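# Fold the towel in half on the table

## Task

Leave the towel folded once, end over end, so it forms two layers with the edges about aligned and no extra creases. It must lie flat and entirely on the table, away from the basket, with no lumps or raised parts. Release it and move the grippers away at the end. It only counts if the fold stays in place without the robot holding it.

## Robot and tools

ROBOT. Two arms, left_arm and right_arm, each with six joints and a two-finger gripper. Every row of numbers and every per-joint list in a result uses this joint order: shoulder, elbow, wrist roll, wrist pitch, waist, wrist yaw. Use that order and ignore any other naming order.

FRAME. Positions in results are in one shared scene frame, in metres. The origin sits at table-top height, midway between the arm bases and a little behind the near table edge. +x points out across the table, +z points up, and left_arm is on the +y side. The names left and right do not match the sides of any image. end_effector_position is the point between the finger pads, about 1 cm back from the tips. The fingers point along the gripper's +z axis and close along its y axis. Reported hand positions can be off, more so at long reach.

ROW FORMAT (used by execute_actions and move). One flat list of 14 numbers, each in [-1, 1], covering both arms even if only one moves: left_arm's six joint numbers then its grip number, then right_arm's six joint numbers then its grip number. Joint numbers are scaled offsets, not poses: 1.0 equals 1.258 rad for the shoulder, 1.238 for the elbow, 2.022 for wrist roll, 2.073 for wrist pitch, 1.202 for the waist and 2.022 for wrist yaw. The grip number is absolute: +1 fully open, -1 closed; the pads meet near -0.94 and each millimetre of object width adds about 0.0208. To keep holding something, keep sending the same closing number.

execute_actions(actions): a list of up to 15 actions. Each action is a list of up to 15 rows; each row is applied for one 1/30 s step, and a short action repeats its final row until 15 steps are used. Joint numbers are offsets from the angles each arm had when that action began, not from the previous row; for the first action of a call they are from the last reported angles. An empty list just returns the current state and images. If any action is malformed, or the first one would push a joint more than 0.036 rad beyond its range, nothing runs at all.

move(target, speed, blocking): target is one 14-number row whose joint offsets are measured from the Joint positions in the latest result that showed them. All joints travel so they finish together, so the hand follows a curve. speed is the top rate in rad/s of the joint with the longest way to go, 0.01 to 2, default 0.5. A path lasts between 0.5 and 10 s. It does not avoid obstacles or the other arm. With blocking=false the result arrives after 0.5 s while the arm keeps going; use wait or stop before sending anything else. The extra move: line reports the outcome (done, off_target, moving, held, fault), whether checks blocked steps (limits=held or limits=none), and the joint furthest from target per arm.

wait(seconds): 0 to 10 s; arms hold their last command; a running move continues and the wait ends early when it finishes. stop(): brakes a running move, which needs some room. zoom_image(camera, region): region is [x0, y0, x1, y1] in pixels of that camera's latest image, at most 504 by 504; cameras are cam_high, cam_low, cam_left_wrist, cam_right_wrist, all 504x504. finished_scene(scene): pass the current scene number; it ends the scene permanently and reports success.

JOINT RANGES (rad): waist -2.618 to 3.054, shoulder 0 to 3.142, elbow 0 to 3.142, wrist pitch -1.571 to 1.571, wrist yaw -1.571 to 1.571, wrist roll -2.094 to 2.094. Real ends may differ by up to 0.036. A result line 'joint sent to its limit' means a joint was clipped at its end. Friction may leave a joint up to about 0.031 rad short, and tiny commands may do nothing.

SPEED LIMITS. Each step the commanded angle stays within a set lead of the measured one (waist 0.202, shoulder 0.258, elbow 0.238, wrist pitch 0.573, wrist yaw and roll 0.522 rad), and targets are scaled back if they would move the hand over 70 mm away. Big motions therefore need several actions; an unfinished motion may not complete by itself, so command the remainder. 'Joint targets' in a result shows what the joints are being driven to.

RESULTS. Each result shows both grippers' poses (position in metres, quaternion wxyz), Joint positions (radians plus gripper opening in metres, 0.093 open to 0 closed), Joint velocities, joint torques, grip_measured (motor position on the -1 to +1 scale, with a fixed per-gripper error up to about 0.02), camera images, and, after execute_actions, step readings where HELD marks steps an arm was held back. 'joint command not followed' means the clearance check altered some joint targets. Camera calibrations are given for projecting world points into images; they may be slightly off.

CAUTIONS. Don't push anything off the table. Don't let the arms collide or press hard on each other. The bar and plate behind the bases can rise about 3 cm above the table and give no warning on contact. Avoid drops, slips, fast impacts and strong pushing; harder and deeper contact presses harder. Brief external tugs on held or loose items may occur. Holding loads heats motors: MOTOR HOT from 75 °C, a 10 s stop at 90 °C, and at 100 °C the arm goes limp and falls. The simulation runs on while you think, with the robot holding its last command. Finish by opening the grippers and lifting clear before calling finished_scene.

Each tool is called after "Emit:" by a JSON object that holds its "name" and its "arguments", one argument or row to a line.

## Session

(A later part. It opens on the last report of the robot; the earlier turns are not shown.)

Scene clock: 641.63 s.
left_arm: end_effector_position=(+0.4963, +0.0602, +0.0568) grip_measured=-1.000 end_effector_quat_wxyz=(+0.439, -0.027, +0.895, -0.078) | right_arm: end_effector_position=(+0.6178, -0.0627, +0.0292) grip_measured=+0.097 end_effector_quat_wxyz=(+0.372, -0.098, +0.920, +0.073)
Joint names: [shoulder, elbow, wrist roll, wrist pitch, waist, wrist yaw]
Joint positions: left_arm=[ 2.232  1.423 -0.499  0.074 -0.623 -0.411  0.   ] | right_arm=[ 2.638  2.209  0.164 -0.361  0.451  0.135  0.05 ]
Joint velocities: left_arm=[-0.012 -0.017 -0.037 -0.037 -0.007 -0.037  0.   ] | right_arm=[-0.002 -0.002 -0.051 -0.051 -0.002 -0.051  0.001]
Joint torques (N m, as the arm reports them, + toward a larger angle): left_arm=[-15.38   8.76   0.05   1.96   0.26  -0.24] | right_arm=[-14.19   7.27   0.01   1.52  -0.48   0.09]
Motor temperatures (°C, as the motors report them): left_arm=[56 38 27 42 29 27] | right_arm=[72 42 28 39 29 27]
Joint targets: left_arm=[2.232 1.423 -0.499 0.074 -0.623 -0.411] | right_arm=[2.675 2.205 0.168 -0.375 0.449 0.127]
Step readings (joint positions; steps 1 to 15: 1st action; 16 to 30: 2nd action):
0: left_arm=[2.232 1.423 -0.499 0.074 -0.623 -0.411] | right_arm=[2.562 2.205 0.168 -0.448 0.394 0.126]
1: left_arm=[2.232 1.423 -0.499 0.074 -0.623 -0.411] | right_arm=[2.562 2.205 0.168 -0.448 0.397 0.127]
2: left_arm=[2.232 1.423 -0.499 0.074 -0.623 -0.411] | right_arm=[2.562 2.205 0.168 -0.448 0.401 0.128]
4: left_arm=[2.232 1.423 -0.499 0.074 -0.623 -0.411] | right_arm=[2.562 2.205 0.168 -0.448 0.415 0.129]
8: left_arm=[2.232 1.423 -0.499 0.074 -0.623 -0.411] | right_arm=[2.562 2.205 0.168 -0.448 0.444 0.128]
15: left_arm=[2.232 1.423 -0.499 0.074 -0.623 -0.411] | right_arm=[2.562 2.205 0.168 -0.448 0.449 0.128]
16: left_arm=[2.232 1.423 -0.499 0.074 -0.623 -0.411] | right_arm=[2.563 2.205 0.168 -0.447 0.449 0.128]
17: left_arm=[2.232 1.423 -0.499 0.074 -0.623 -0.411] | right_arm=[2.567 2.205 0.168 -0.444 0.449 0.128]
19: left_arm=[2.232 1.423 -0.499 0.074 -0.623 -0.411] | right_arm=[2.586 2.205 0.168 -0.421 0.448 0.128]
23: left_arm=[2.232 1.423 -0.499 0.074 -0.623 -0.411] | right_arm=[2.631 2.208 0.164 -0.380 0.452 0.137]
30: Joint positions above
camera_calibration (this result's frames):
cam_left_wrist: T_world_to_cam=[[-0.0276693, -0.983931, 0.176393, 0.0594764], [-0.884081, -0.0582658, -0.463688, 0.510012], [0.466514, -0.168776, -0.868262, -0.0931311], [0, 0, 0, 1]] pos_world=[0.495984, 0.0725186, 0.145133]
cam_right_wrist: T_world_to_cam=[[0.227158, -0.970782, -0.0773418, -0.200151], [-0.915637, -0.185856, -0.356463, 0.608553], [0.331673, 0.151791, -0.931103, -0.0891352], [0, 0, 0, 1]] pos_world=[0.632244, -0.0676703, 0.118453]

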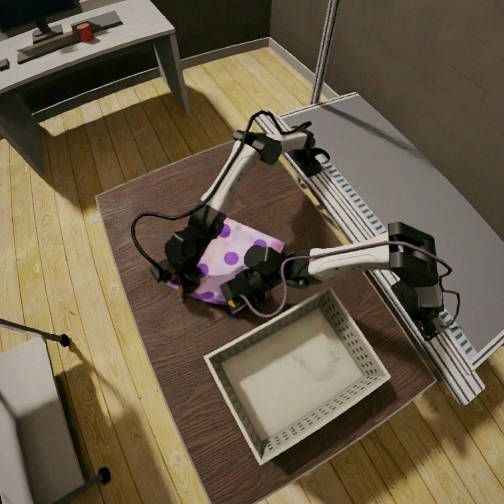

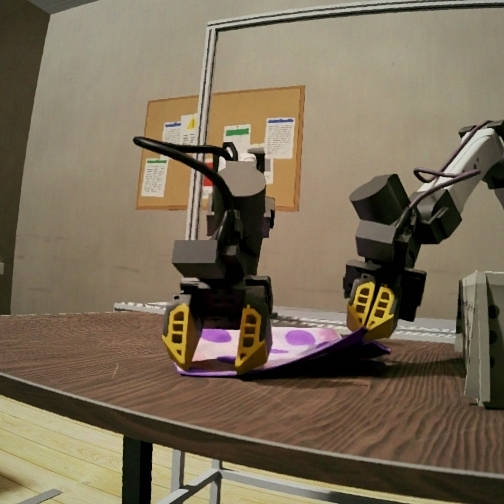

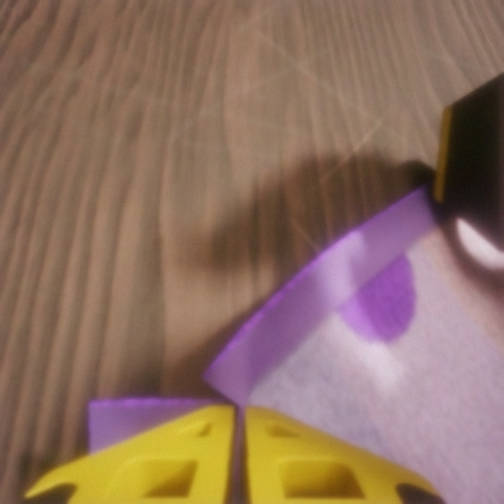

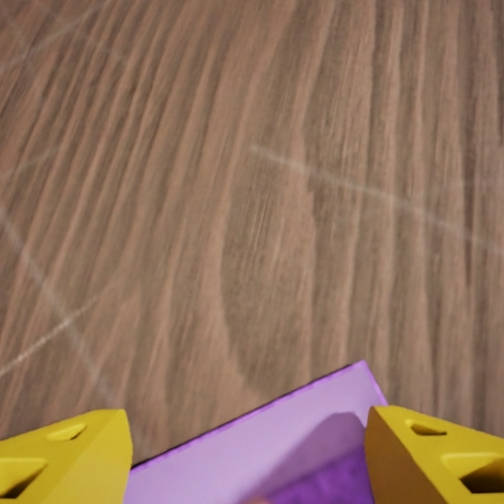

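Both fingers roughly on cloth. Close.

Emit:
{"name": "execute_actions", "arguments": {
  "actions": [
    [[0,0,0,0,0,0,-1,0.045,0,0,0,0,0,-0.05],[0,0,0,0,0,0,-1,0.045,0,0,0,0,0,-0.2],[0,0,0,0,0,0,-1,0.045,0,0,0,0,0,-0.3],[0,0,0,0,0,0,-1,0.045,0,0,0,0,0,-0.4],[0,0,0,0,0,0,-1,0.045,0,0,0,0,0,-0.55],[0,0,0,0,0,0,-1,0.045,0,0,0,0,0,-0.65],[0,0,0,0,0,0,-1,0.045,0,0,0,0,0,-0.75],[0,0,0,0,0,0,-1,0.045,0,0,0,0,0,-0.85],[0,0,0,0,0,0,-1,0.045,0,0,0,0,0,-0.9],[0,0,0,0,0,0,-1,0.045,0,0,0,0,0,-1]],
    [[0,0,0,0,0,0,-1,0,0,0,0,0,0,-1]],
    [[-0.03,0.03,0,-0.03,0,0,-1,-0.08,0,0,-0.04,0,0,-1]],
    [[0,0,0,0,0,0,-1,0,0,0,0,0,0,-1]]
  ]
}}

Scene clock: 653.97 s.
left_arm: end_effector_position=(+0.4991, +0.0590, +0.0822) grip_measured=-1.000 end_effector_quat_wxyz=(+0.447, -0.030, +0.890, -0.085) | right_arm: end_effector_position=(+0.6213, -0.0695, +0.0803) grip_measured=-1.000 end_effector_quat_wxyz=(+0.398, -0.090, +0.910, +0.075)
Joint names: [shoulder, elbow, wrist roll, wrist pitch, waist, wrist yaw]
Joint positions: left_arm=[ 2.191  1.451 -0.499  0.03  -0.623 -0.411  0.   ] | right_arm=[ 2.55   2.209  0.164 -0.394  0.446  0.148  0.   ]
Joint velocities: left_arm=[-0.007 -0.002  0.007  0.007 -0.002 -0.007  0.   ] | right_arm=[-0.002  0.012  0.037  0.037 -0.007  0.007  0.   ]
Joint torques (N m, as the arm reports them, + toward a larger angle): left_arm=[-15.25   9.04   0.05   1.99   0.18  -0.21] | right_arm=[-17.18   7.74  -0.04   1.69  -0.14   0.19]
Motor temperatures (°C, as the motors report them): left_arm=[57 39 27 42 29 27] | right_arm=[70 42 28 39 29 27]
Joint targets: left_arm=[2.191 1.451 -0.499 0.030 -0.623 -0.411] | right_arm=[2.550 2.209 0.164 -0.393 0.446 0.148]
Step readings (joint positions; steps 1 to 15: 1st action; 16 to 30: 2nd action; 31 to 45: 3rd action; 46 to 60: 4th action):
0: left_arm=[2.232 1.423 -0.499 0.074 -0.623 -0.411] | right_arm=[2.638 2.209 0.164 -0.360 0.451 0.135]
1: left_arm=[2.232 1.423 -0.499 0.074 -0.623 -0.411] | right_arm=[2.640 2.209 0.164 -0.359 0.451 0.136]
2: left_arm=[2.232 1.423 -0.499 0.074 -0.623 -0.411] | right_arm=[2.642 2.209 0.164 -0.354 0.451 0.141]
4: left_arm=[2.232 1.423 -0.499 0.074 -0.623 -0.411] | right_arm=[2.645 2.209 0.164 -0.344 0.449 0.151]
8: left_arm=[2.232 1.423 -0.499 0.074 -0.623 -0.411] | right_arm=[2.647 2.209 0.164 -0.332 0.446 0.154]
15: left_arm=[2.232 1.423 -0.499 0.076 -0.623 -0.411] | right_arm=[2.647 2.209 0.164 -0.326 0.446 0.150]
16: left_arm=[2.232 1.423 -0.499 0.076 -0.623 -0.411] | right_arm=[2.646 2.209 0.164 -0.324 0.446 0.150]
17: left_arm=[2.232 1.423 -0.499 0.076 -0.623 -0.411] | right_arm=[2.646 2.209 0.164 -0.323 0.446 0.150]
19: left_arm=[2.232 1.423 -0.499 0.076 -0.623 -0.411] | right_arm=[2.646 2.209 0.164 -0.322 0.446 0.150]
23: left_arm=[2.232 1.423 -0.499 0.077 -0.623 -0.411] | right_arm=[2.646 2.209 0.164 -0.322 0.446 0.150]
30: left_arm=[2.232 1.423 -0.499 0.077 -0.623 -0.411] | right_arm=[2.646 2.209 0.164 -0.322 0.446 0.150]
31: left_arm=[2.230 1.426 -0.499 0.069 -0.623 -0.411] | right_arm=[2.638 2.209 0.164 -0.329 0.446 0.150]
32: left_arm=[2.227 1.430 -0.499 0.056 -0.623 -0.411] | right_arm=[2.628 2.209 0.164 -0.351 0.446 0.149]
34: left_arm=[2.215 1.438 -0.499 0.043 -0.623 -0.411] | right_arm=[2.599 2.209 0.164 -0.374 0.446 0.148]
38: left_arm=[2.195 1.449 -0.499 0.039 -0.623 -0.411] | right_arm=[2.555 2.209 0.164 -0.380 0.446 0.148]
45: left_arm=[2.191 1.451 -0.499 0.030 -0.623 -0.411] | right_arm=[2.550 2.209 0.164 -0.394 0.446 0.148]
46: left_arm=[2.191 1.451 -0.499 0.030 -0.623 -0.411] | right_arm=[2.550 2.209 0.164 -0.394 0.446 0.148]
47: left_arm=[2.191 1.451 -0.499 0.030 -0.623 -0.411] | right_arm=[2.550 2.209 0.164 -0.394 0.446 0.148]
49: left_arm=[2.191 1.451 -0.499 0.030 -0.623 -0.411] | right_arm=[2.550 2.209 0.164 -0.394 0.446 0.148]
53: left_arm=[2.191 1.451 -0.499 0.030 -0.623 -0.411] | right_arm=[2.550 2.209 0.164 -0.394 0.446 0.148]
60: Joint positions above
camera_calibration (this result's frames):
cam_left_wrist: T_world_to_cam=[[-0.0307689, -0.981261, 0.190209, 0.0540892], [-0.875062, -0.0655188, -0.479556, 0.521429], [0.483032, -0.1812, -0.856649, -0.0810577], [0, 0, 0, 1]] pos_world=[0.4971, 0.0725514, 0.170328]
cam_right_wrist: T_world_to_cam=[[0.215142, -0.973258, -0.0805139, -0.196094], [-0.898378, -0.164912, -0.407088, 0.62352], [0.382924, 0.159913, -0.909834, -0.0746169], [0, 0, 0, 1]] pos_world=[0.630917, -0.0760917, 0.17015]

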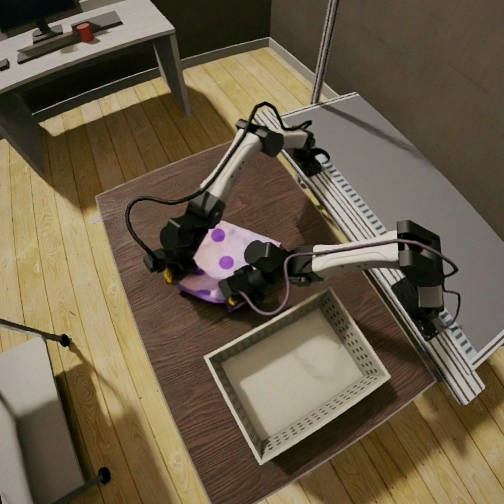

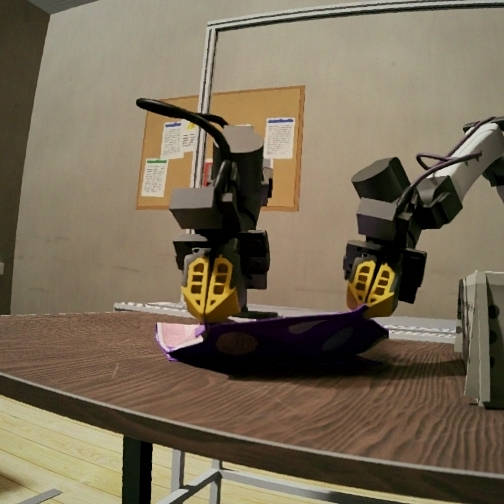

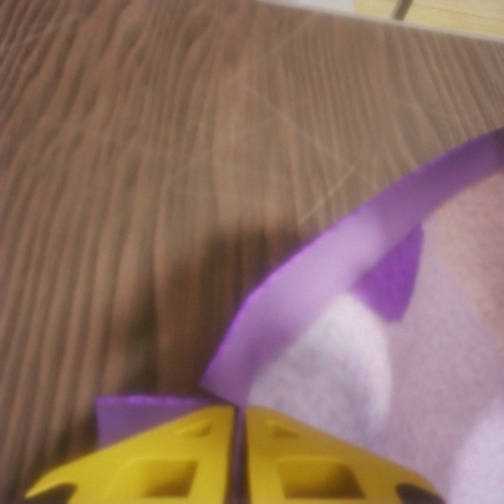

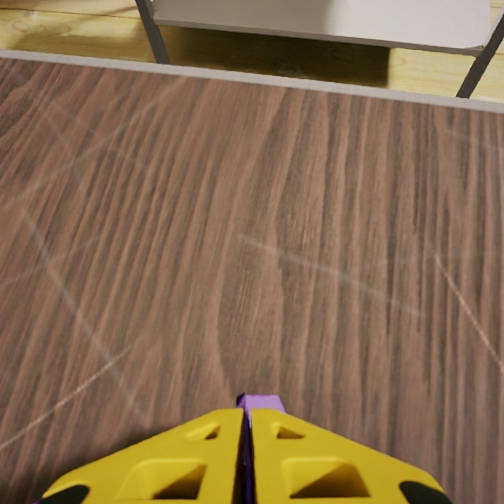

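Emit:
{"name": "move", "arguments": {
  "target": [-0.328,-0.046,-0.15,-0.172,-0.304,0,-1,-0.718,-0.684,0,-0.027,-0.035,0,-1],
  "speed": 0.25
}}

Scene clock: 681.00 s.
left_arm: end_effector_position=(+0.3322, -0.0350, +0.2215) grip_measured=-1.000 end_effector_quat_wxyz=(+0.411, -0.006, +0.881, -0.234) | right_arm: end_effector_position=(+0.4558, -0.1700, +0.2105) grip_measured=-1.000 end_effector_quat_wxyz=(+0.398, -0.076, +0.911, +0.070)
Joint names: [shoulder, elbow, wrist roll, wrist pitch, waist, wrist yaw]
Joint positions: left_arm=[ 1.784  1.413 -0.796 -0.308 -0.978 -0.411  0.   ] | right_arm=[ 1.668  1.382  0.164 -0.448  0.415  0.144  0.   ]
Joint velocities: left_arm=[-0.017  0.002 -0.007 -0.081 -0.007 -0.037  0.   ] | right_arm=[-0.007 -0.007  0.007 -0.022  0.017 -0.066  0.   ]
Joint torques (N m, as the arm reports them, + toward a larger angle): left_arm=[-12.25   8.01   0.     1.83  -0.64  -0.21] | right_arm=[-11.62   6.23  -0.04   1.69  -1.24   0.24]
Motor temperatures (°C, as the motors report them): left_arm=[58 40 27 43 29 27] | right_arm=[73 42 28 40 29 27]
Joint targets: left_arm=[1.779 1.394 -0.803 -0.326 -0.988 -0.411] | right_arm=[1.647 1.362 0.164 -0.450 0.404 0.148]
move: off_target (right_arm); limits=none; left_arm: farthest joint: the elbow, 0.019 radians from its target (0.056 radians at the start); right_arm: farthest joint: the shoulder, 0.021 radians from its target (0.904 radians at the start)
camera_calibration (this result's frames):
cam_left_wrist: T_world_to_cam=[[-0.189309, -0.882767, 0.429983, -0.0667332], [-0.902543, -0.0160434, -0.430301, 0.435983], [0.386754, -0.469538, -0.793698, 0.109754], [0, 0, 0, 1]] pos_world=[0.338412, -0.000381389, 0.30341]
cam_right_wrist: T_world_to_cam=[[0.187903, -0.978661, -0.0831605, -0.235745], [-0.902933, -0.1388, -0.406751, 0.517708], [0.386528, 0.151518, -0.909746, 0.120175], [0, 0, 0, 1]] pos_world=[0.465302, -0.177065, 0.300302]

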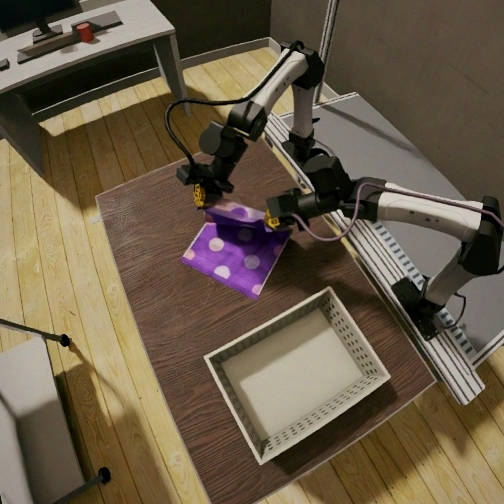

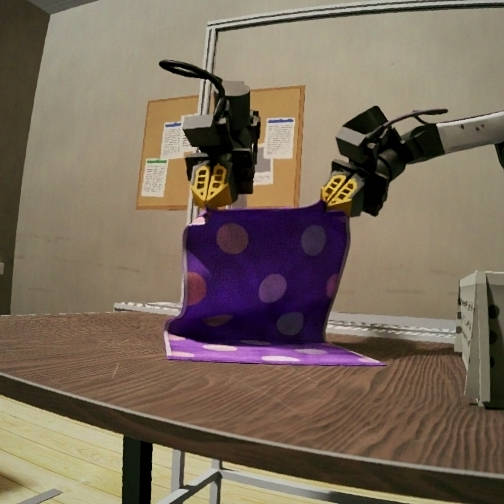

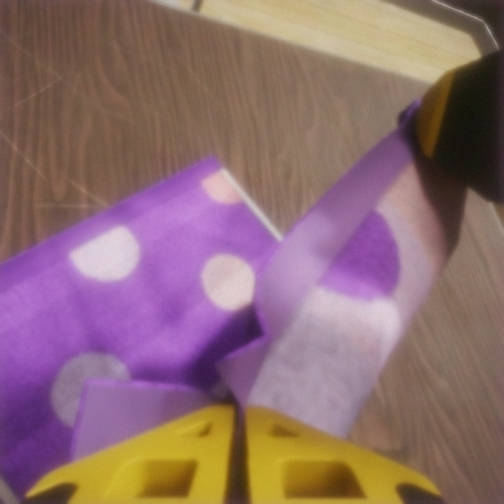

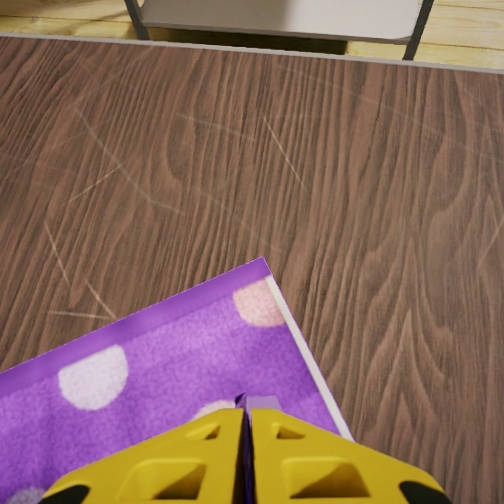

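Emit:
{"name": "move", "arguments": {
  "target": [0.214,-0.066,0.06,0.154,0.118,0,-1,0.231,-0.033,0,0.159,-0.028,0,-1],
  "speed": 0.15
}}

Scene clock: 715.47 s.
left_arm: end_effector_position=(+0.4078, -0.0195, +0.1210) grip_measured=-1.000 end_effector_quat_wxyz=(+0.432, -0.016, +0.884, -0.178) | right_arm: end_effector_position=(+0.5102, -0.1574, +0.1153) grip_measured=-1.000 end_effector_quat_wxyz=(+0.396, -0.065, +0.914, +0.065)
Joint names: [shoulder, elbow, wrist roll, wrist pitch, waist, wrist yaw]
Joint positions: left_arm=[ 2.035  1.346 -0.683 -0.002 -0.84  -0.411  0.   ] | right_arm=[ 1.951  1.359  0.164 -0.148  0.388  0.141  0.   ]
Joint velocities: left_arm=[-0.007 -0.007 -0.037  0.037 -0.012 -0.037  0.   ] | right_arm=[0.007 0.002 0.007 0.022 0.002 0.007 0.   ]
Joint torques (N m, as the arm reports them, + toward a larger angle): left_arm=[-12.29   7.76   0.16   2.14   0.42  -0.22] | right_arm=[-11.54   6.06  -0.04   1.97  -0.77   0.22]
Motor temperatures (°C, as the motors report them): left_arm=[54 39 27 43 29 27] | right_arm=[64 41 28 40 29 27]
Joint targets: left_arm=[2.054 1.331 -0.675 0.011 -0.836 -0.411] | right_arm=[1.958 1.341 0.164 -0.118 0.381 0.143]
move: off_target (right_arm); limits=none; left_arm: farthest joint: the shoulder, 0.018 radians from its target (0.269 radians at the start); right_arm: farthest joint: the wrist pitch, 0.029 radians from its target (0.330 radians at the start)
camera_calibration (this result's frames):
cam_left_wrist: T_world_to_cam=[[-0.133112, -0.930365, 0.341617, -0.00866505], [-0.88815, -0.0409966, -0.457721, 0.458201], [0.439853, -0.364336, -0.820847, -0.00821435], [0, 0, 0, 1]] pos_world=[0.409411, 0.00773026, 0.205946]
cam_right_wrist: T_world_to_cam=[[0.162189, -0.983251, -0.0831395, -0.22916], [-0.909128, -0.11614, -0.399998, 0.535775], [0.383643, 0.14046, -0.912737, 0.0107405], [0, 0, 0, 1]] pos_world=[0.520134, -0.164606, 0.20506]

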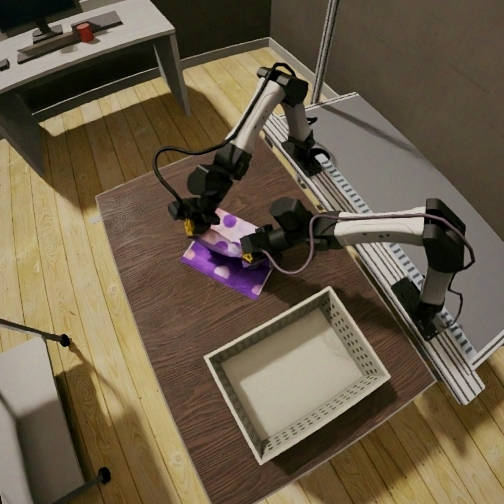

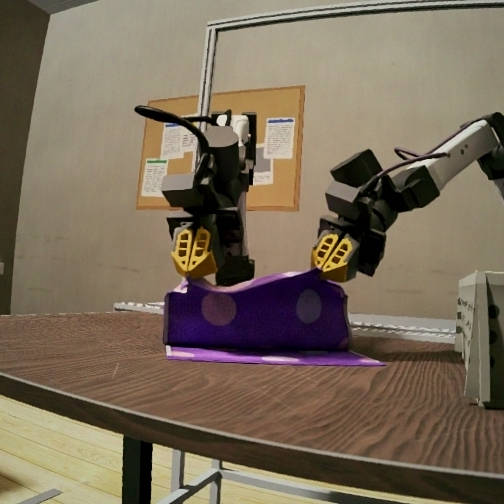

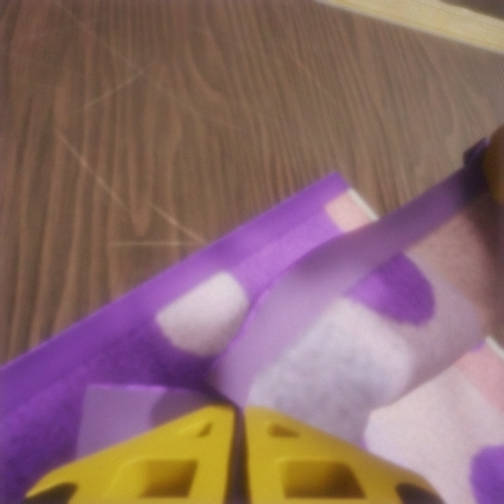

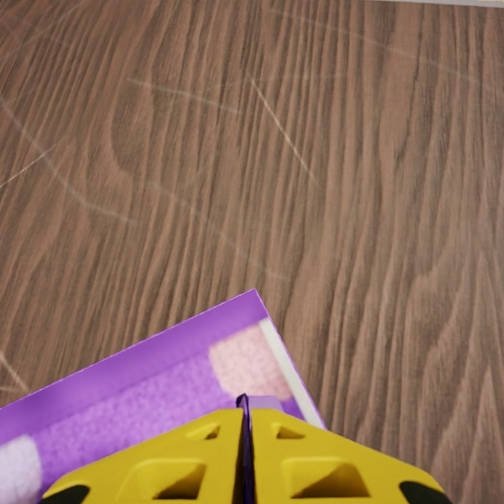

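Emit:
{"name": "move", "arguments": {
  "target": [0.161,-0.06,0.035,0.124,0.072,0,-1,0.219,0.04,0,0.111,0.02,0,-1],
  "speed": 0.12
}}

Scene clock: 740.17 s.
left_arm: end_effector_position=(+0.4454, +0.0031, +0.0501) grip_measured=-1.000 end_effector_quat_wxyz=(+0.449, -0.028, +0.880, -0.155) | right_arm: end_effector_position=(+0.5366, -0.1398, +0.0313) grip_measured=-1.000 end_effector_quat_wxyz=(+0.393, -0.067, +0.915, +0.064)
Joint names: [shoulder, elbow, wrist roll, wrist pitch, waist, wrist yaw]
Joint positions: left_arm=[ 2.214  1.291 -0.622  0.256 -0.759 -0.411  0.   ] | right_arm=[2.203 1.387 0.164 0.07  0.393 0.144 0.   ]
Joint velocities: left_arm=[-0.007 -0.007  0.022 -0.037 -0.017 -0.051  0.   ] | right_arm=[-0.007 -0.017  0.022  0.037  0.007 -0.066  0.   ]
Joint torques (N m, as the arm reports them, + toward a larger angle): left_arm=[-12.72   6.47   0.16   2.02   0.61  -0.21] | right_arm=[-11.72   8.4   -0.04   1.82   1.55   0.15]
Motor temperatures (°C, as the motors report them): left_arm=[53 39 27 44 29 27] | right_arm=[61 41 28 42 29 27]
Joint targets: left_arm=[2.238 1.272 -0.613 0.255 -0.754 -0.411] | right_arm=[2.226 1.408 0.164 0.082 0.412 0.141]
move: off_target (left_arm, right_arm); limits=none; left_arm: farthest joint: the shoulder, 0.024 radians from its target (0.202 radians at the start); right_arm: farthest joint: the shoulder, 0.023 radians from its target (0.276 radians at the start)
camera_calibration (this result's frames):
cam_left_wrist: T_world_to_cam=[[-0.098121, -0.945644, 0.310049, 0.0275714], [-0.871672, -0.0686561, -0.485257, 0.454204], [0.480167, -0.317875, -0.817554, -0.0930132], [0, 0, 0, 1]] pos_world=[0.443284, 0.02769, 0.135814]
cam_right_wrist: T_world_to_cam=[[0.165717, -0.982935, -0.0798512, -0.225085], [-0.910978, -0.121567, -0.394132, 0.528255], [0.377699, 0.138057, -0.915578, -0.0755462], [0, 0, 0, 1]] pos_world=[0.547063, -0.146596, 0.121061]

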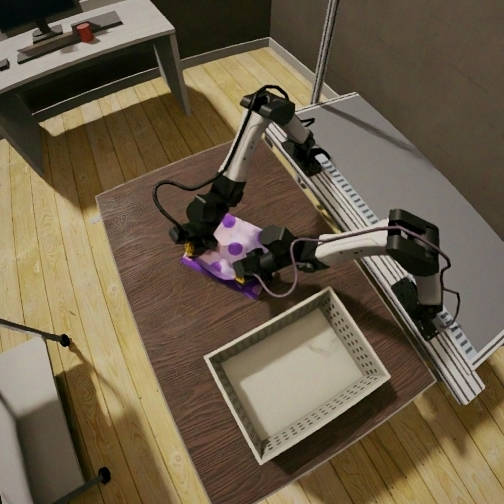

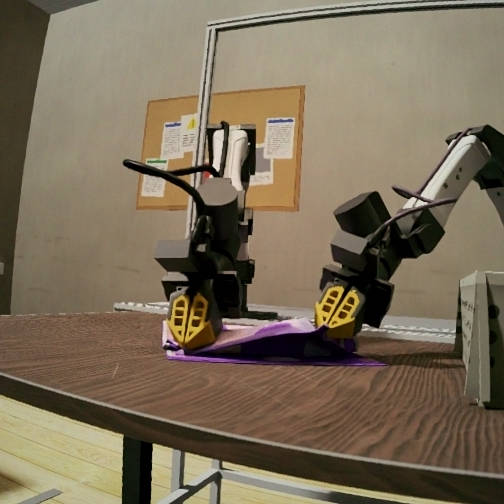

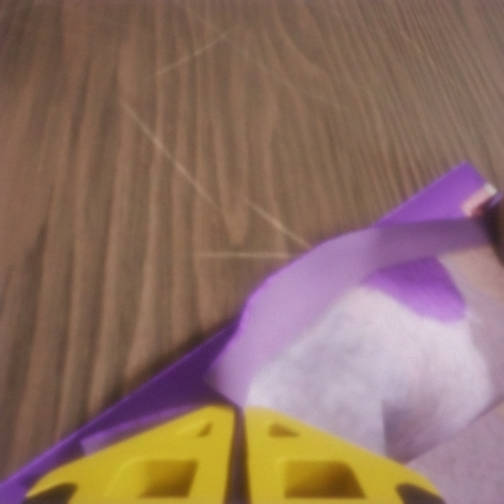

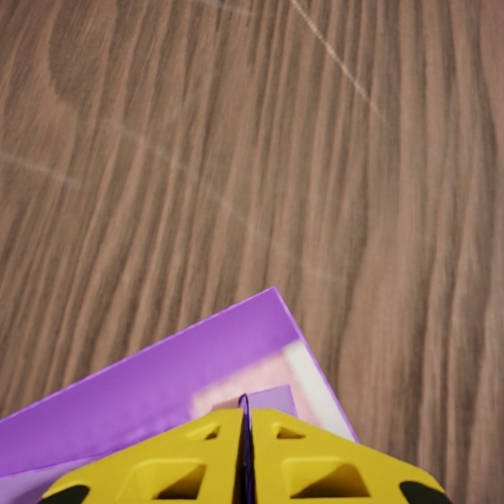

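Emit:
{"name": "execute_actions", "arguments": {
  "actions": [
    [[0,0,0,0,0,0,-0.75,0,0,0,0,0,0,-0.75],[0,0,0,0,0,0,-0.75,0,0,0,0,0,0,-0.75],[0,0,0,0,0,0,-0.6,0,0,0,0,0,0,-0.6],[0,0,0,0,0,0,-0.6,0,0,0,0,0,0,-0.6],[0,0,0,0,0,0,-0.4,0,0,0,0,0,0,-0.4],[0,0,0,0,0,0,-0.4,0,0,0,0,0,0,-0.4],[0,0,0,0,0,0,-0.2,0,0,0,0,0,0,-0.2],[0,0,0,0,0,0,-0.2,0,0,0,0,0,0,-0.2],[0,0,0,0,0,0,0,0,0,0,0,0,0,0]],
    [[-0.05,0.04,0,-0.04,0,0,0,-0.06,0.03,0,-0.04,0,0,0]],
    [[-0.08,0.06,0,-0.06,0,0,0,-0.1,0.03,0,-0.05,0,0,0]],
    [[-0.12,0.06,0,-0.06,0,0,0,-0.15,0.03,0,-0.06,0,0,0]],
    [[0,0,0,0,0,0,0,0,0,0,0,0,0,0]]
  ]
}}

Scene clock: 754.40 s.
left_arm: end_effector_position=(+0.4443, +0.0118, +0.2818) grip_measured=-0.003 end_effector_quat_wxyz=(+0.533, -0.061, +0.807, -0.246) | right_arm: end_effector_position=(+0.5176, -0.1560, +0.2123) grip_measured=-0.003 end_effector_quat_wxyz=(+0.468, -0.056, +0.878, +0.087)
Joint names: [shoulder, elbow, wrist roll, wrist pitch, waist, wrist yaw]
Joint positions: left_arm=[ 1.847  1.494 -0.621 -0.02  -0.759 -0.409  0.045] | right_arm=[ 1.825  1.457  0.164 -0.202  0.393  0.143  0.045]
Joint velocities: left_arm=[ 0.002  0.002  0.007  0.037 -0.002  0.081 -0.   ] | right_arm=[-0.017  0.012  0.037  0.007  0.007 -0.007 -0.   ]
Joint torques (N m, as the arm reports them, + toward a larger angle): left_arm=[-12.76  10.15   0.07   2.28   0.22  -0.13] | right_arm=[-11.49   7.87  -0.05   1.87  -0.19   0.17]
Motor temperatures (°C, as the motors report them): left_arm=[54 39 27 44 29 27] | right_arm=[61 42 28 42 29 27]
Joint targets: left_arm=[1.847 1.494 -0.621 -0.019 -0.759 -0.409] | right_arm=[1.825 1.457 0.164 -0.202 0.393 0.143]
Step readings (joint positions; steps 1 to 15: 1st action; 16 to 30: 2nd action; 31 to 45: 3rd action; 46 to 60: 4th action; 61 to 75: 5th action):
0: left_arm=[2.214 1.291 -0.621 0.256 -0.759 -0.411] | right_arm=[2.203 1.387 0.164 0.070 0.393 0.144]
1: left_arm=[2.214 1.291 -0.621 0.256 -0.759 -0.411] | right_arm=[2.203 1.387 0.164 0.070 0.393 0.144]
2: left_arm=[2.214 1.291 -0.621 0.256 -0.759 -0.411] | right_arm=[2.203 1.387 0.164 0.071 0.393 0.144]
4: left_arm=[2.214 1.291 -0.621 0.256 -0.759 -0.411] | right_arm=[2.203 1.387 0.164 0.071 0.393 0.144]
8: left_arm=[2.214 1.291 -0.621 0.256 -0.759 -0.411] | right_arm=[2.203 1.387 0.164 0.071 0.393 0.144]
15: left_arm=[2.214 1.291 -0.621 0.256 -0.759 -0.411] | right_arm=[2.203 1.387 0.164 0.071 0.393 0.144]
16: left_arm=[2.209 1.295 -0.621 0.242 -0.759 -0.411] | right_arm=[2.198 1.387 0.164 0.062 0.393 0.144]
17: left_arm=[2.201 1.301 -0.621 0.220 -0.759 -0.411] | right_arm=[2.189 1.387 0.164 0.041 0.393 0.144]
19: left_arm=[2.179 1.312 -0.621 0.198 -0.759 -0.411] | right_arm=[2.168 1.387 0.164 0.020 0.393 0.144]
23: left_arm=[2.145 1.332 -0.621 0.195 -0.759 -0.411] | right_arm=[2.145 1.399 0.164 0.012 0.393 0.144]
30: left_arm=[2.141 1.335 -0.621 0.187 -0.759 -0.411] | right_arm=[2.143 1.402 0.164 0.001 0.393 0.144]
31: left_arm=[2.134 1.343 -0.621 0.165 -0.759 -0.410] | right_arm=[2.133 1.402 0.164 -0.012 0.393 0.144]
32: left_arm=[2.122 1.352 -0.621 0.129 -0.759 -0.410] | right_arm=[2.117 1.402 0.164 -0.045 0.393 0.144]
34: left_arm=[2.085 1.372 -0.621 0.095 -0.759 -0.410] | right_arm=[2.075 1.402 0.164 -0.072 0.393 0.144]
38: left_arm=[2.026 1.406 -0.621 0.094 -0.759 -0.410] | right_arm=[2.024 1.421 0.164 -0.077 0.393 0.144]
45: left_arm=[2.021 1.411 -0.621 0.080 -0.759 -0.410] | right_arm=[2.020 1.425 0.164 -0.090 0.393 0.144]
46: left_arm=[2.011 1.416 -0.621 0.061 -0.759 -0.409] | right_arm=[2.009 1.425 0.164 -0.102 0.393 0.143]
47: left_arm=[1.994 1.420 -0.621 0.026 -0.759 -0.409] | right_arm=[1.989 1.425 0.164 -0.138 0.393 0.143]
49: left_arm=[1.942 1.437 -0.621 -0.016 -0.759 -0.409] | right_arm=[1.928 1.425 0.164 -0.175 0.393 0.143]
53: left_arm=[1.854 1.484 -0.621 -0.014 -0.759 -0.409] | right_arm=[1.834 1.448 0.164 -0.186 0.393 0.143]
60: left_arm=[1.847 1.494 -0.621 -0.019 -0.759 -0.409] | right_arm=[1.825 1.457 0.164 -0.202 0.393 0.143]
61: left_arm=[1.847 1.494 -0.621 -0.021 -0.759 -0.409] | right_arm=[1.825 1.457 0.164 -0.202 0.393 0.143]
62: left_arm=[1.847 1.494 -0.621 -0.023 -0.759 -0.409] | right_arm=[1.825 1.457 0.164 -0.202 0.393 0.143]
64: left_arm=[1.847 1.494 -0.621 -0.020 -0.759 -0.409] | right_arm=[1.825 1.457 0.164 -0.202 0.393 0.143]
68: left_arm=[1.847 1.494 -0.621 -0.020 -0.759 -0.409] | right_arm=[1.825 1.457 0.164 -0.202 0.393 0.143]
75: Joint positions above
camera_calibration (this result's frames):
cam_left_wrist: T_world_to_cam=[[-0.174851, -0.864984, 0.47035, -0.0481802], [-0.753641, -0.189836, -0.629276, 0.555824], [0.633603, -0.464505, -0.618694, -0.0228157], [0, 0, 0, 1]] pos_world=[0.424924, 0.0532422, 0.358312]
cam_right_wrist: T_world_to_cam=[[0.174702, -0.977515, -0.118081, -0.219047], [-0.835622, -0.0837638, -0.54288, 0.578791], [0.520783, 0.193514, -0.831467, 0.0162407], [0, 0, 0, 1]] pos_world=[0.51346, -0.168782, 0.301852]

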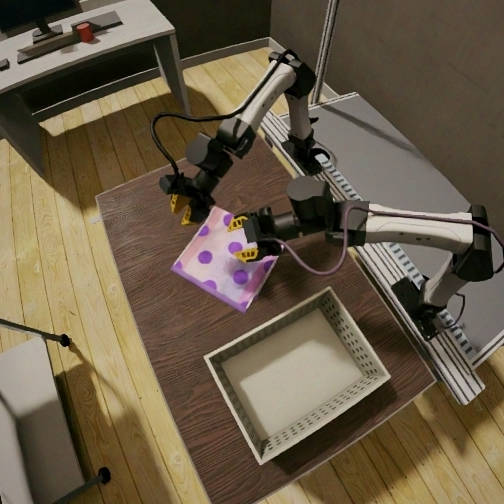

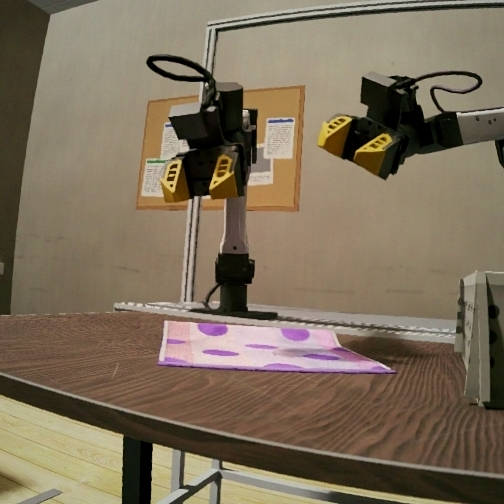

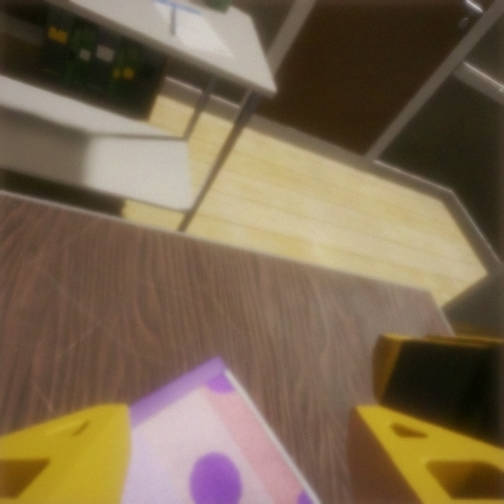

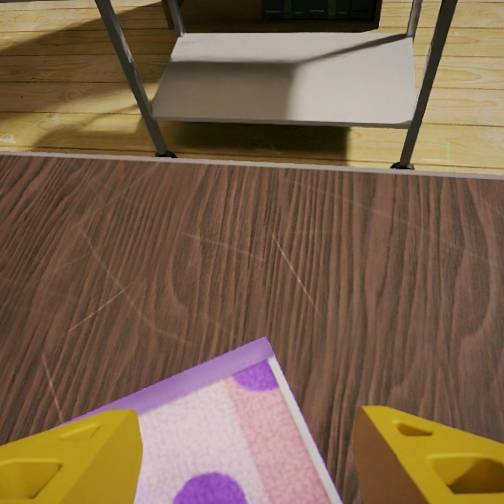

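Emit:
{"name": "move", "arguments": {
  "target": [-0.45,-0.4,0.2,-0.25,0.2,0.15,0.5,-0.5,-0.4,0,-0.25,-0.3,0,0.5],
  "speed": 0.6
}}

Emit:
{"name": "zoom_image", "arguments": {
  "camera": "cam_high",
  "region": [140,170,320,340]
}}

Emit:
{"name": "zoom_image", "arguments": {
  "camera": "cam_low",
  "region": [130,290,430,400]
}}

Scene clock: 767.30 s.
left_arm: end_effector_position=(+0.3265, +0.1780, +0.2038) grip_measured=+0.497 end_effector_quat_wxyz=(+0.376, +0.118, +0.912, -0.111) | right_arm: end_effector_position=(+0.3315, -0.3495, +0.1705) grip_measured=+0.497 end_effector_quat_wxyz=(+0.301, +0.087, +0.950, -0.021)
Joint names: [shoulder, elbow, wrist roll, wrist pitch, waist, wrist yaw]
Joint positions: left_arm=[ 1.286  1.016 -0.225 -0.529 -0.525 -0.116  0.069] | right_arm=[ 1.215  0.98   0.164 -0.708  0.041  0.144  0.069]
Joint velocities: left_arm=[-0.002  0.012  0.022 -0.051  0.007  0.051  0.   ] | right_arm=[-0.022 -0.002 -0.037 -0.066 -0.002 -0.066 -0.001]
Joint torques (N m, as the arm reports them, + toward a larger angle): left_arm=[-6.5   8.09  0.07  1.81  0.69  0.03] | right_arm=[-6.63  6.08 -0.04  1.34 -0.95  0.19]
Motor temperatures (°C, as the motors report them): left_arm=[53 40 27 45 29 27] | right_arm=[60 42 28 42 29 27]
Joint targets: left_arm=[1.280 0.999 -0.217 -0.538 -0.519 -0.106] | right_arm=[1.196 0.962 0.164 -0.720 0.033 0.143]
move: done; limits=none; left_arm: farthest joint: the elbow, 0.018 radians from its target (0.495 radians at the start); right_arm: farthest joint: the shoulder, 0.019 radians from its target (0.629 radians at the start)
camera_calibration (this result's frames):
cam_left_wrist: T_world_to_cam=[[-0.305151, -0.943719, 0.127586, 0.238082], [-0.899663, 0.241757, -0.363538, 0.366238], [0.312232, -0.225718, -0.922801, 0.205242], [0, 0, 0, 1]] pos_world=[0.338059, 0.182468, 0.292164]
cam_right_wrist: T_world_to_cam=[[-0.187267, -0.981928, -0.0273495, -0.277674], [-0.961267, 0.188916, -0.200691, 0.462992], [0.202231, -0.0112927, -0.979273, 0.175089], [0, 0, 0, 1]] pos_world=[0.357651, -0.358146, 0.256783]

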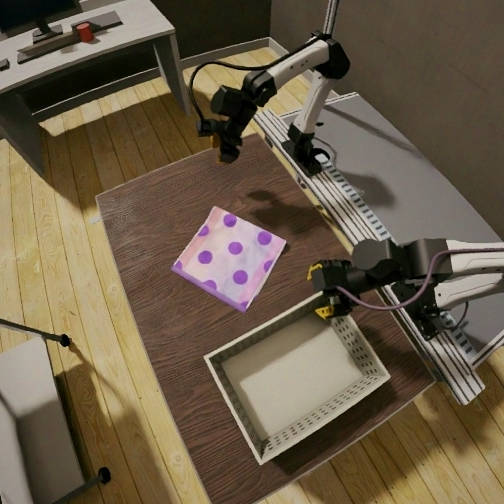

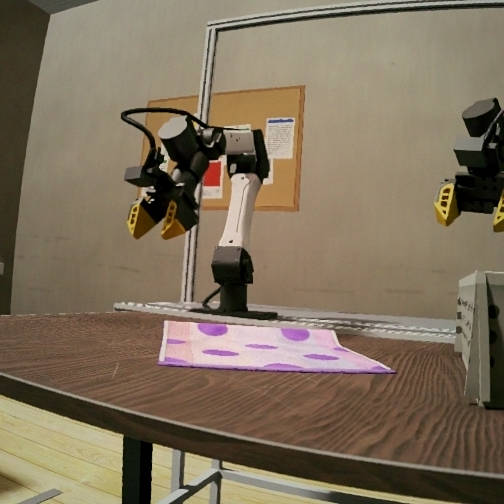

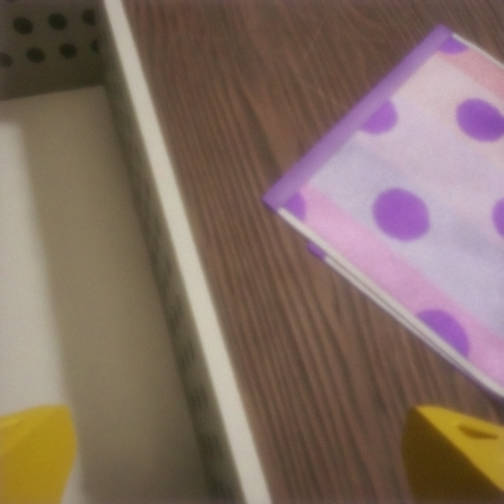

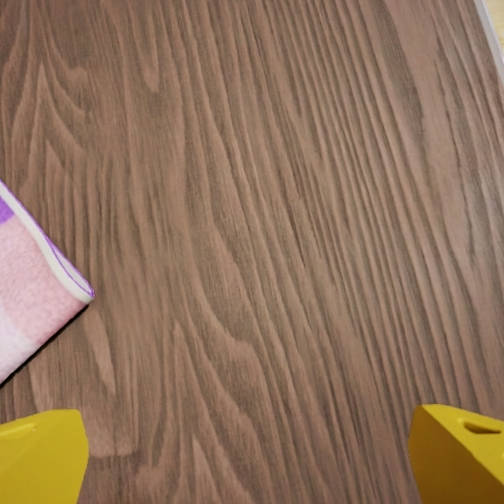

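Region (140, 170, 320, 340) of cam_high's 504x504 image, scaled by 2.800, with more detail than that image has.

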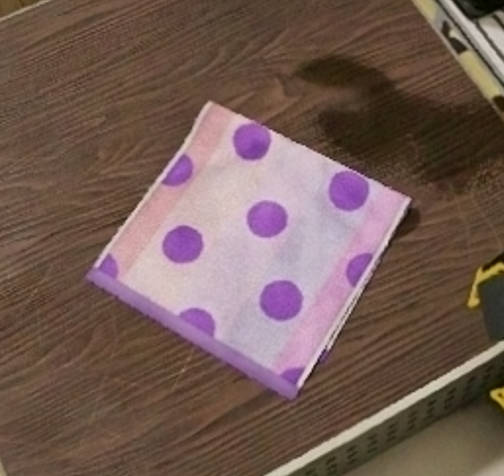

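Region (130, 290, 430, 400) of cam_low's 504x504 image, scaled by 1.680, with more detail than that image has; it fills the top 185 rows of this view, and the rest is white.

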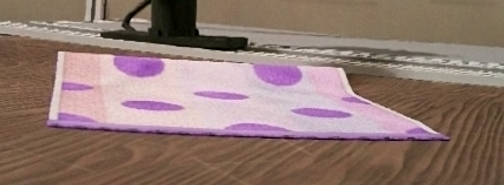

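Emit:
{"name": "move", "arguments": {
  "target": [0.3,0.2,-0.136,0.1,-0.106,-0.136,0.1,0.4,0.35,0,0.1,0.286,0,0.1],
  "speed": 0.6
}}

Emit:
{"name": "move", "arguments": {
  "target": [0.48,0.223,0,0.141,0,0,0.1,0.536,0.387,0,0.102,0,0,0.1],
  "speed": 0.5
}}

Scene clock: 809.30 s.
left_arm: end_effector_position=(+0.4054, +0.1180, +0.2037) grip_measured=+0.103 end_effector_quat_wxyz=(+0.435, -0.011, +0.896, -0.092) | right_arm: end_effector_position=(+0.4517, -0.1907, +0.1755) grip_measured=+0.103 end_effector_quat_wxyz=(+0.343, -0.066, +0.936, +0.045)
Joint names: [shoulder, elbow, wrist roll, wrist pitch, waist, wrist yaw]
Joint positions: left_arm=[ 1.648  1.249 -0.493 -0.332 -0.641 -0.385  0.05 ] | right_arm=[ 1.713  1.382  0.164 -0.528  0.375  0.145  0.05 ]
Joint velocities: left_arm=[-0.007 -0.002 -0.037  0.037 -0.012 -0.125 -0.001] | right_arm=[ 0.007  0.002  0.081 -0.022 -0.007 -0.051  0.   ]
Joint torques (N m, as the arm reports them, + toward a larger angle): left_arm=[-8.77 11.34  0.01  2.06 -0.67 -0.27] | right_arm=[-9.55  9.97 -0.04  1.81  0.69  0.18]
Motor temperatures (°C, as the motors report them): left_arm=[46 40 27 44 29 27] | right_arm=[52 41 28 40 29 27]
Joint targets: left_arm=[1.664 1.264 -0.501 -0.321 -0.652 -0.392] | right_arm=[1.719 1.414 0.164 -0.501 0.385 0.144]
move: off_target (right_arm); limits=none; left_arm: farthest joint: the shoulder, 0.015 radians from its target (0.377 radians at the start); right_arm: farthest joint: the elbow, 0.032 radians from its target (0.433 radians at the start)
camera_calibration (this result's frames):
cam_left_wrist: T_world_to_cam=[[-0.0681105, -0.979928, 0.187357, 0.101541], [-0.888168, -0.0259843, -0.458784, 0.498052], [0.454443, -0.197653, -0.868571, 0.0949192], [0, 0, 0, 1]] pos_world=[0.406134, 0.131205, 0.291918]
cam_right_wrist: T_world_to_cam=[[0.145036, -0.987978, -0.0535232, -0.245785], [-0.94871, -0.123505, -0.291027, 0.500169], [0.280918, 0.0929873, -0.955217, 0.137621], [0, 0, 0, 1]] pos_world=[0.471502, -0.193853, 0.263866]

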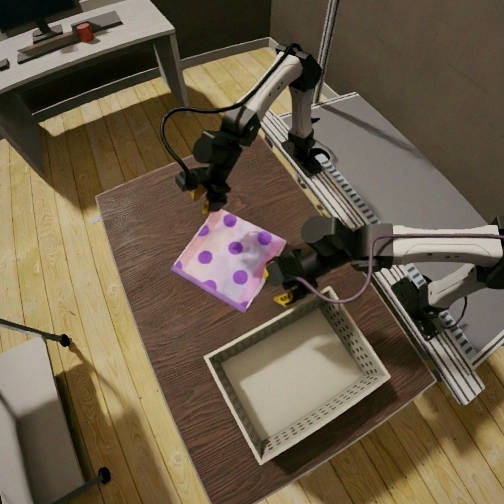

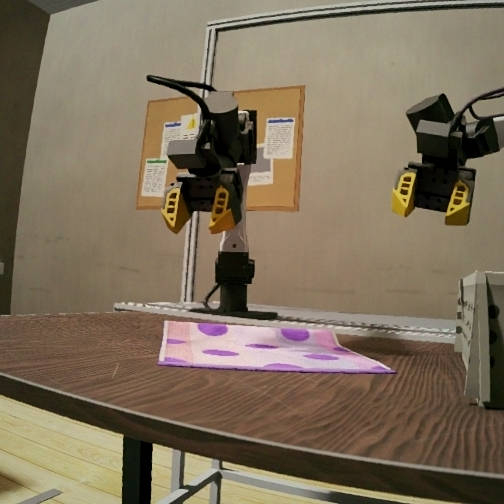

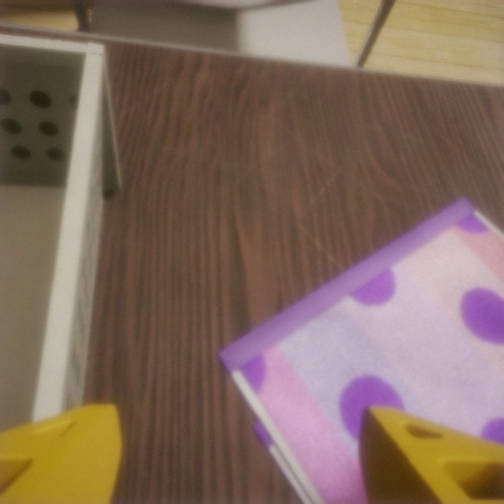

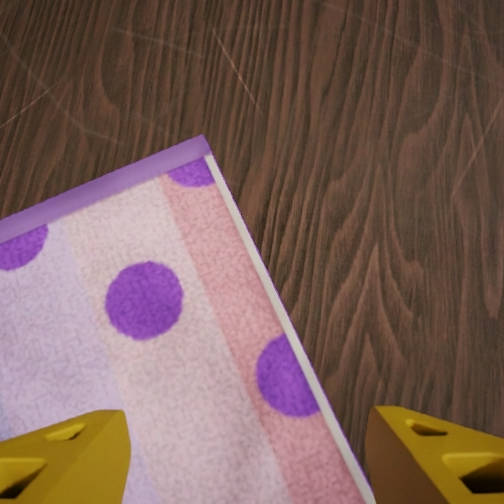

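Scene clock: 811.37 s.
left_arm: end_effector_position=(+0.4922, +0.0452, +0.0632) grip_measured=+0.103 end_effector_quat_wxyz=(+0.416, -0.005, +0.906, -0.077) | right_arm: end_effector_position=(+0.5738, -0.1363, +0.0302) grip_measured=+0.103 end_effector_quat_wxyz=(+0.323, -0.069, +0.943, +0.039)
Joint names: [shoulder, elbow, wrist roll, wrist pitch, waist, wrist yaw]
Joint positions: left_arm=[ 2.24   1.507 -0.493 -0.05  -0.641 -0.385  0.05 ] | right_arm=[ 2.388  1.827  0.164 -0.344  0.375  0.145  0.05 ]
Joint velocities: left_arm=[-0.002 -0.007 -0.007 -0.007 -0.007 -0.051 -0.001] | right_arm=[-0.007 -0.002  0.051  0.007  0.017 -0.037 -0.   ]
Joint torques (N m, as the arm reports them, + toward a larger angle): left_arm=[-14.65  10.71   0.05   2.     0.16  -0.22] | right_arm=[-15.74   9.8   -0.04   1.75  -0.19   0.2 ]
Motor temperatures (°C, as the motors report them): left_arm=[46 40 27 44 29 27] | right_arm=[53 41 28 40 29 27]
Joint targets: left_arm=[2.252 1.525 -0.493 -0.039 -0.641 -0.385] | right_arm=[2.387 1.861 0.164 -0.317 0.375 0.145]
move: off_target (right_arm); limits=none; left_arm: farthest joint: the elbow, 0.018 radians from its target (0.276 radians at the start); right_arm: farthest joint: the elbow, 0.035 radians from its target (0.479 radians at the start)
camera_calibration (this result's frames):
cam_left_wrist: T_world_to_cam=[[-0.0624096, -0.985427, 0.158234, 0.0617235], [-0.906469, -0.0103765, -0.422146, 0.514733], [0.417636, -0.16978, -0.892611, -0.0625774], [0, 0, 0, 1]] pos_world=[0.496576, 0.0555408, 0.151668]
cam_right_wrist: T_world_to_cam=[[0.144906, -0.988497, -0.0433103, -0.21778], [-0.959862, -0.129815, -0.248622, 0.584715], [0.240139, 0.0775986, -0.967632, -0.0188411], [0, 0, 0, 1]] pos_world=[0.597328, -0.137908, 0.117709]

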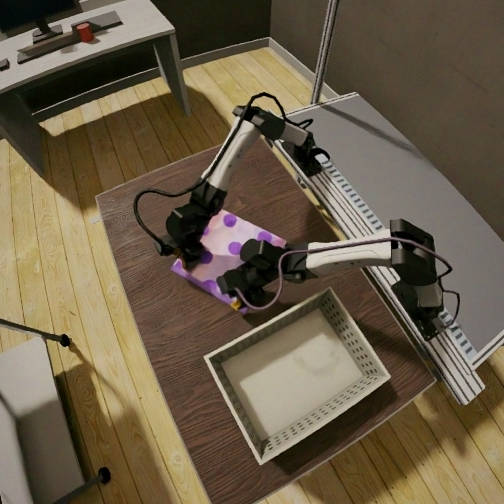

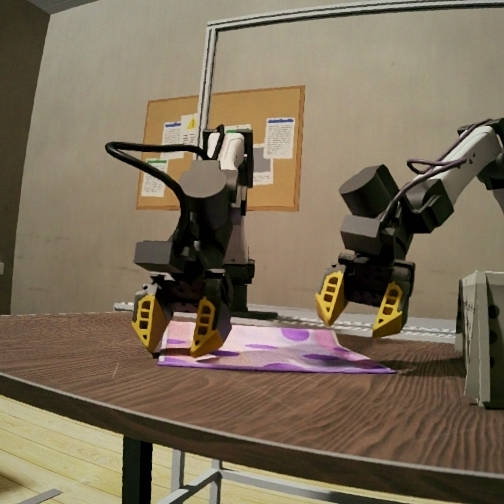

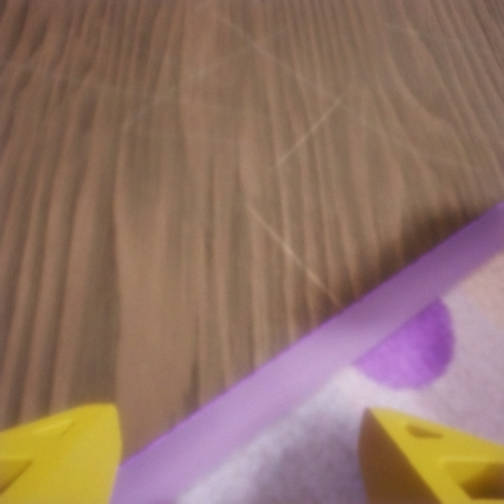

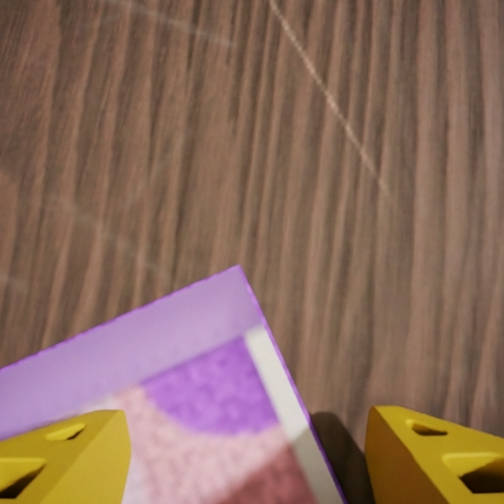

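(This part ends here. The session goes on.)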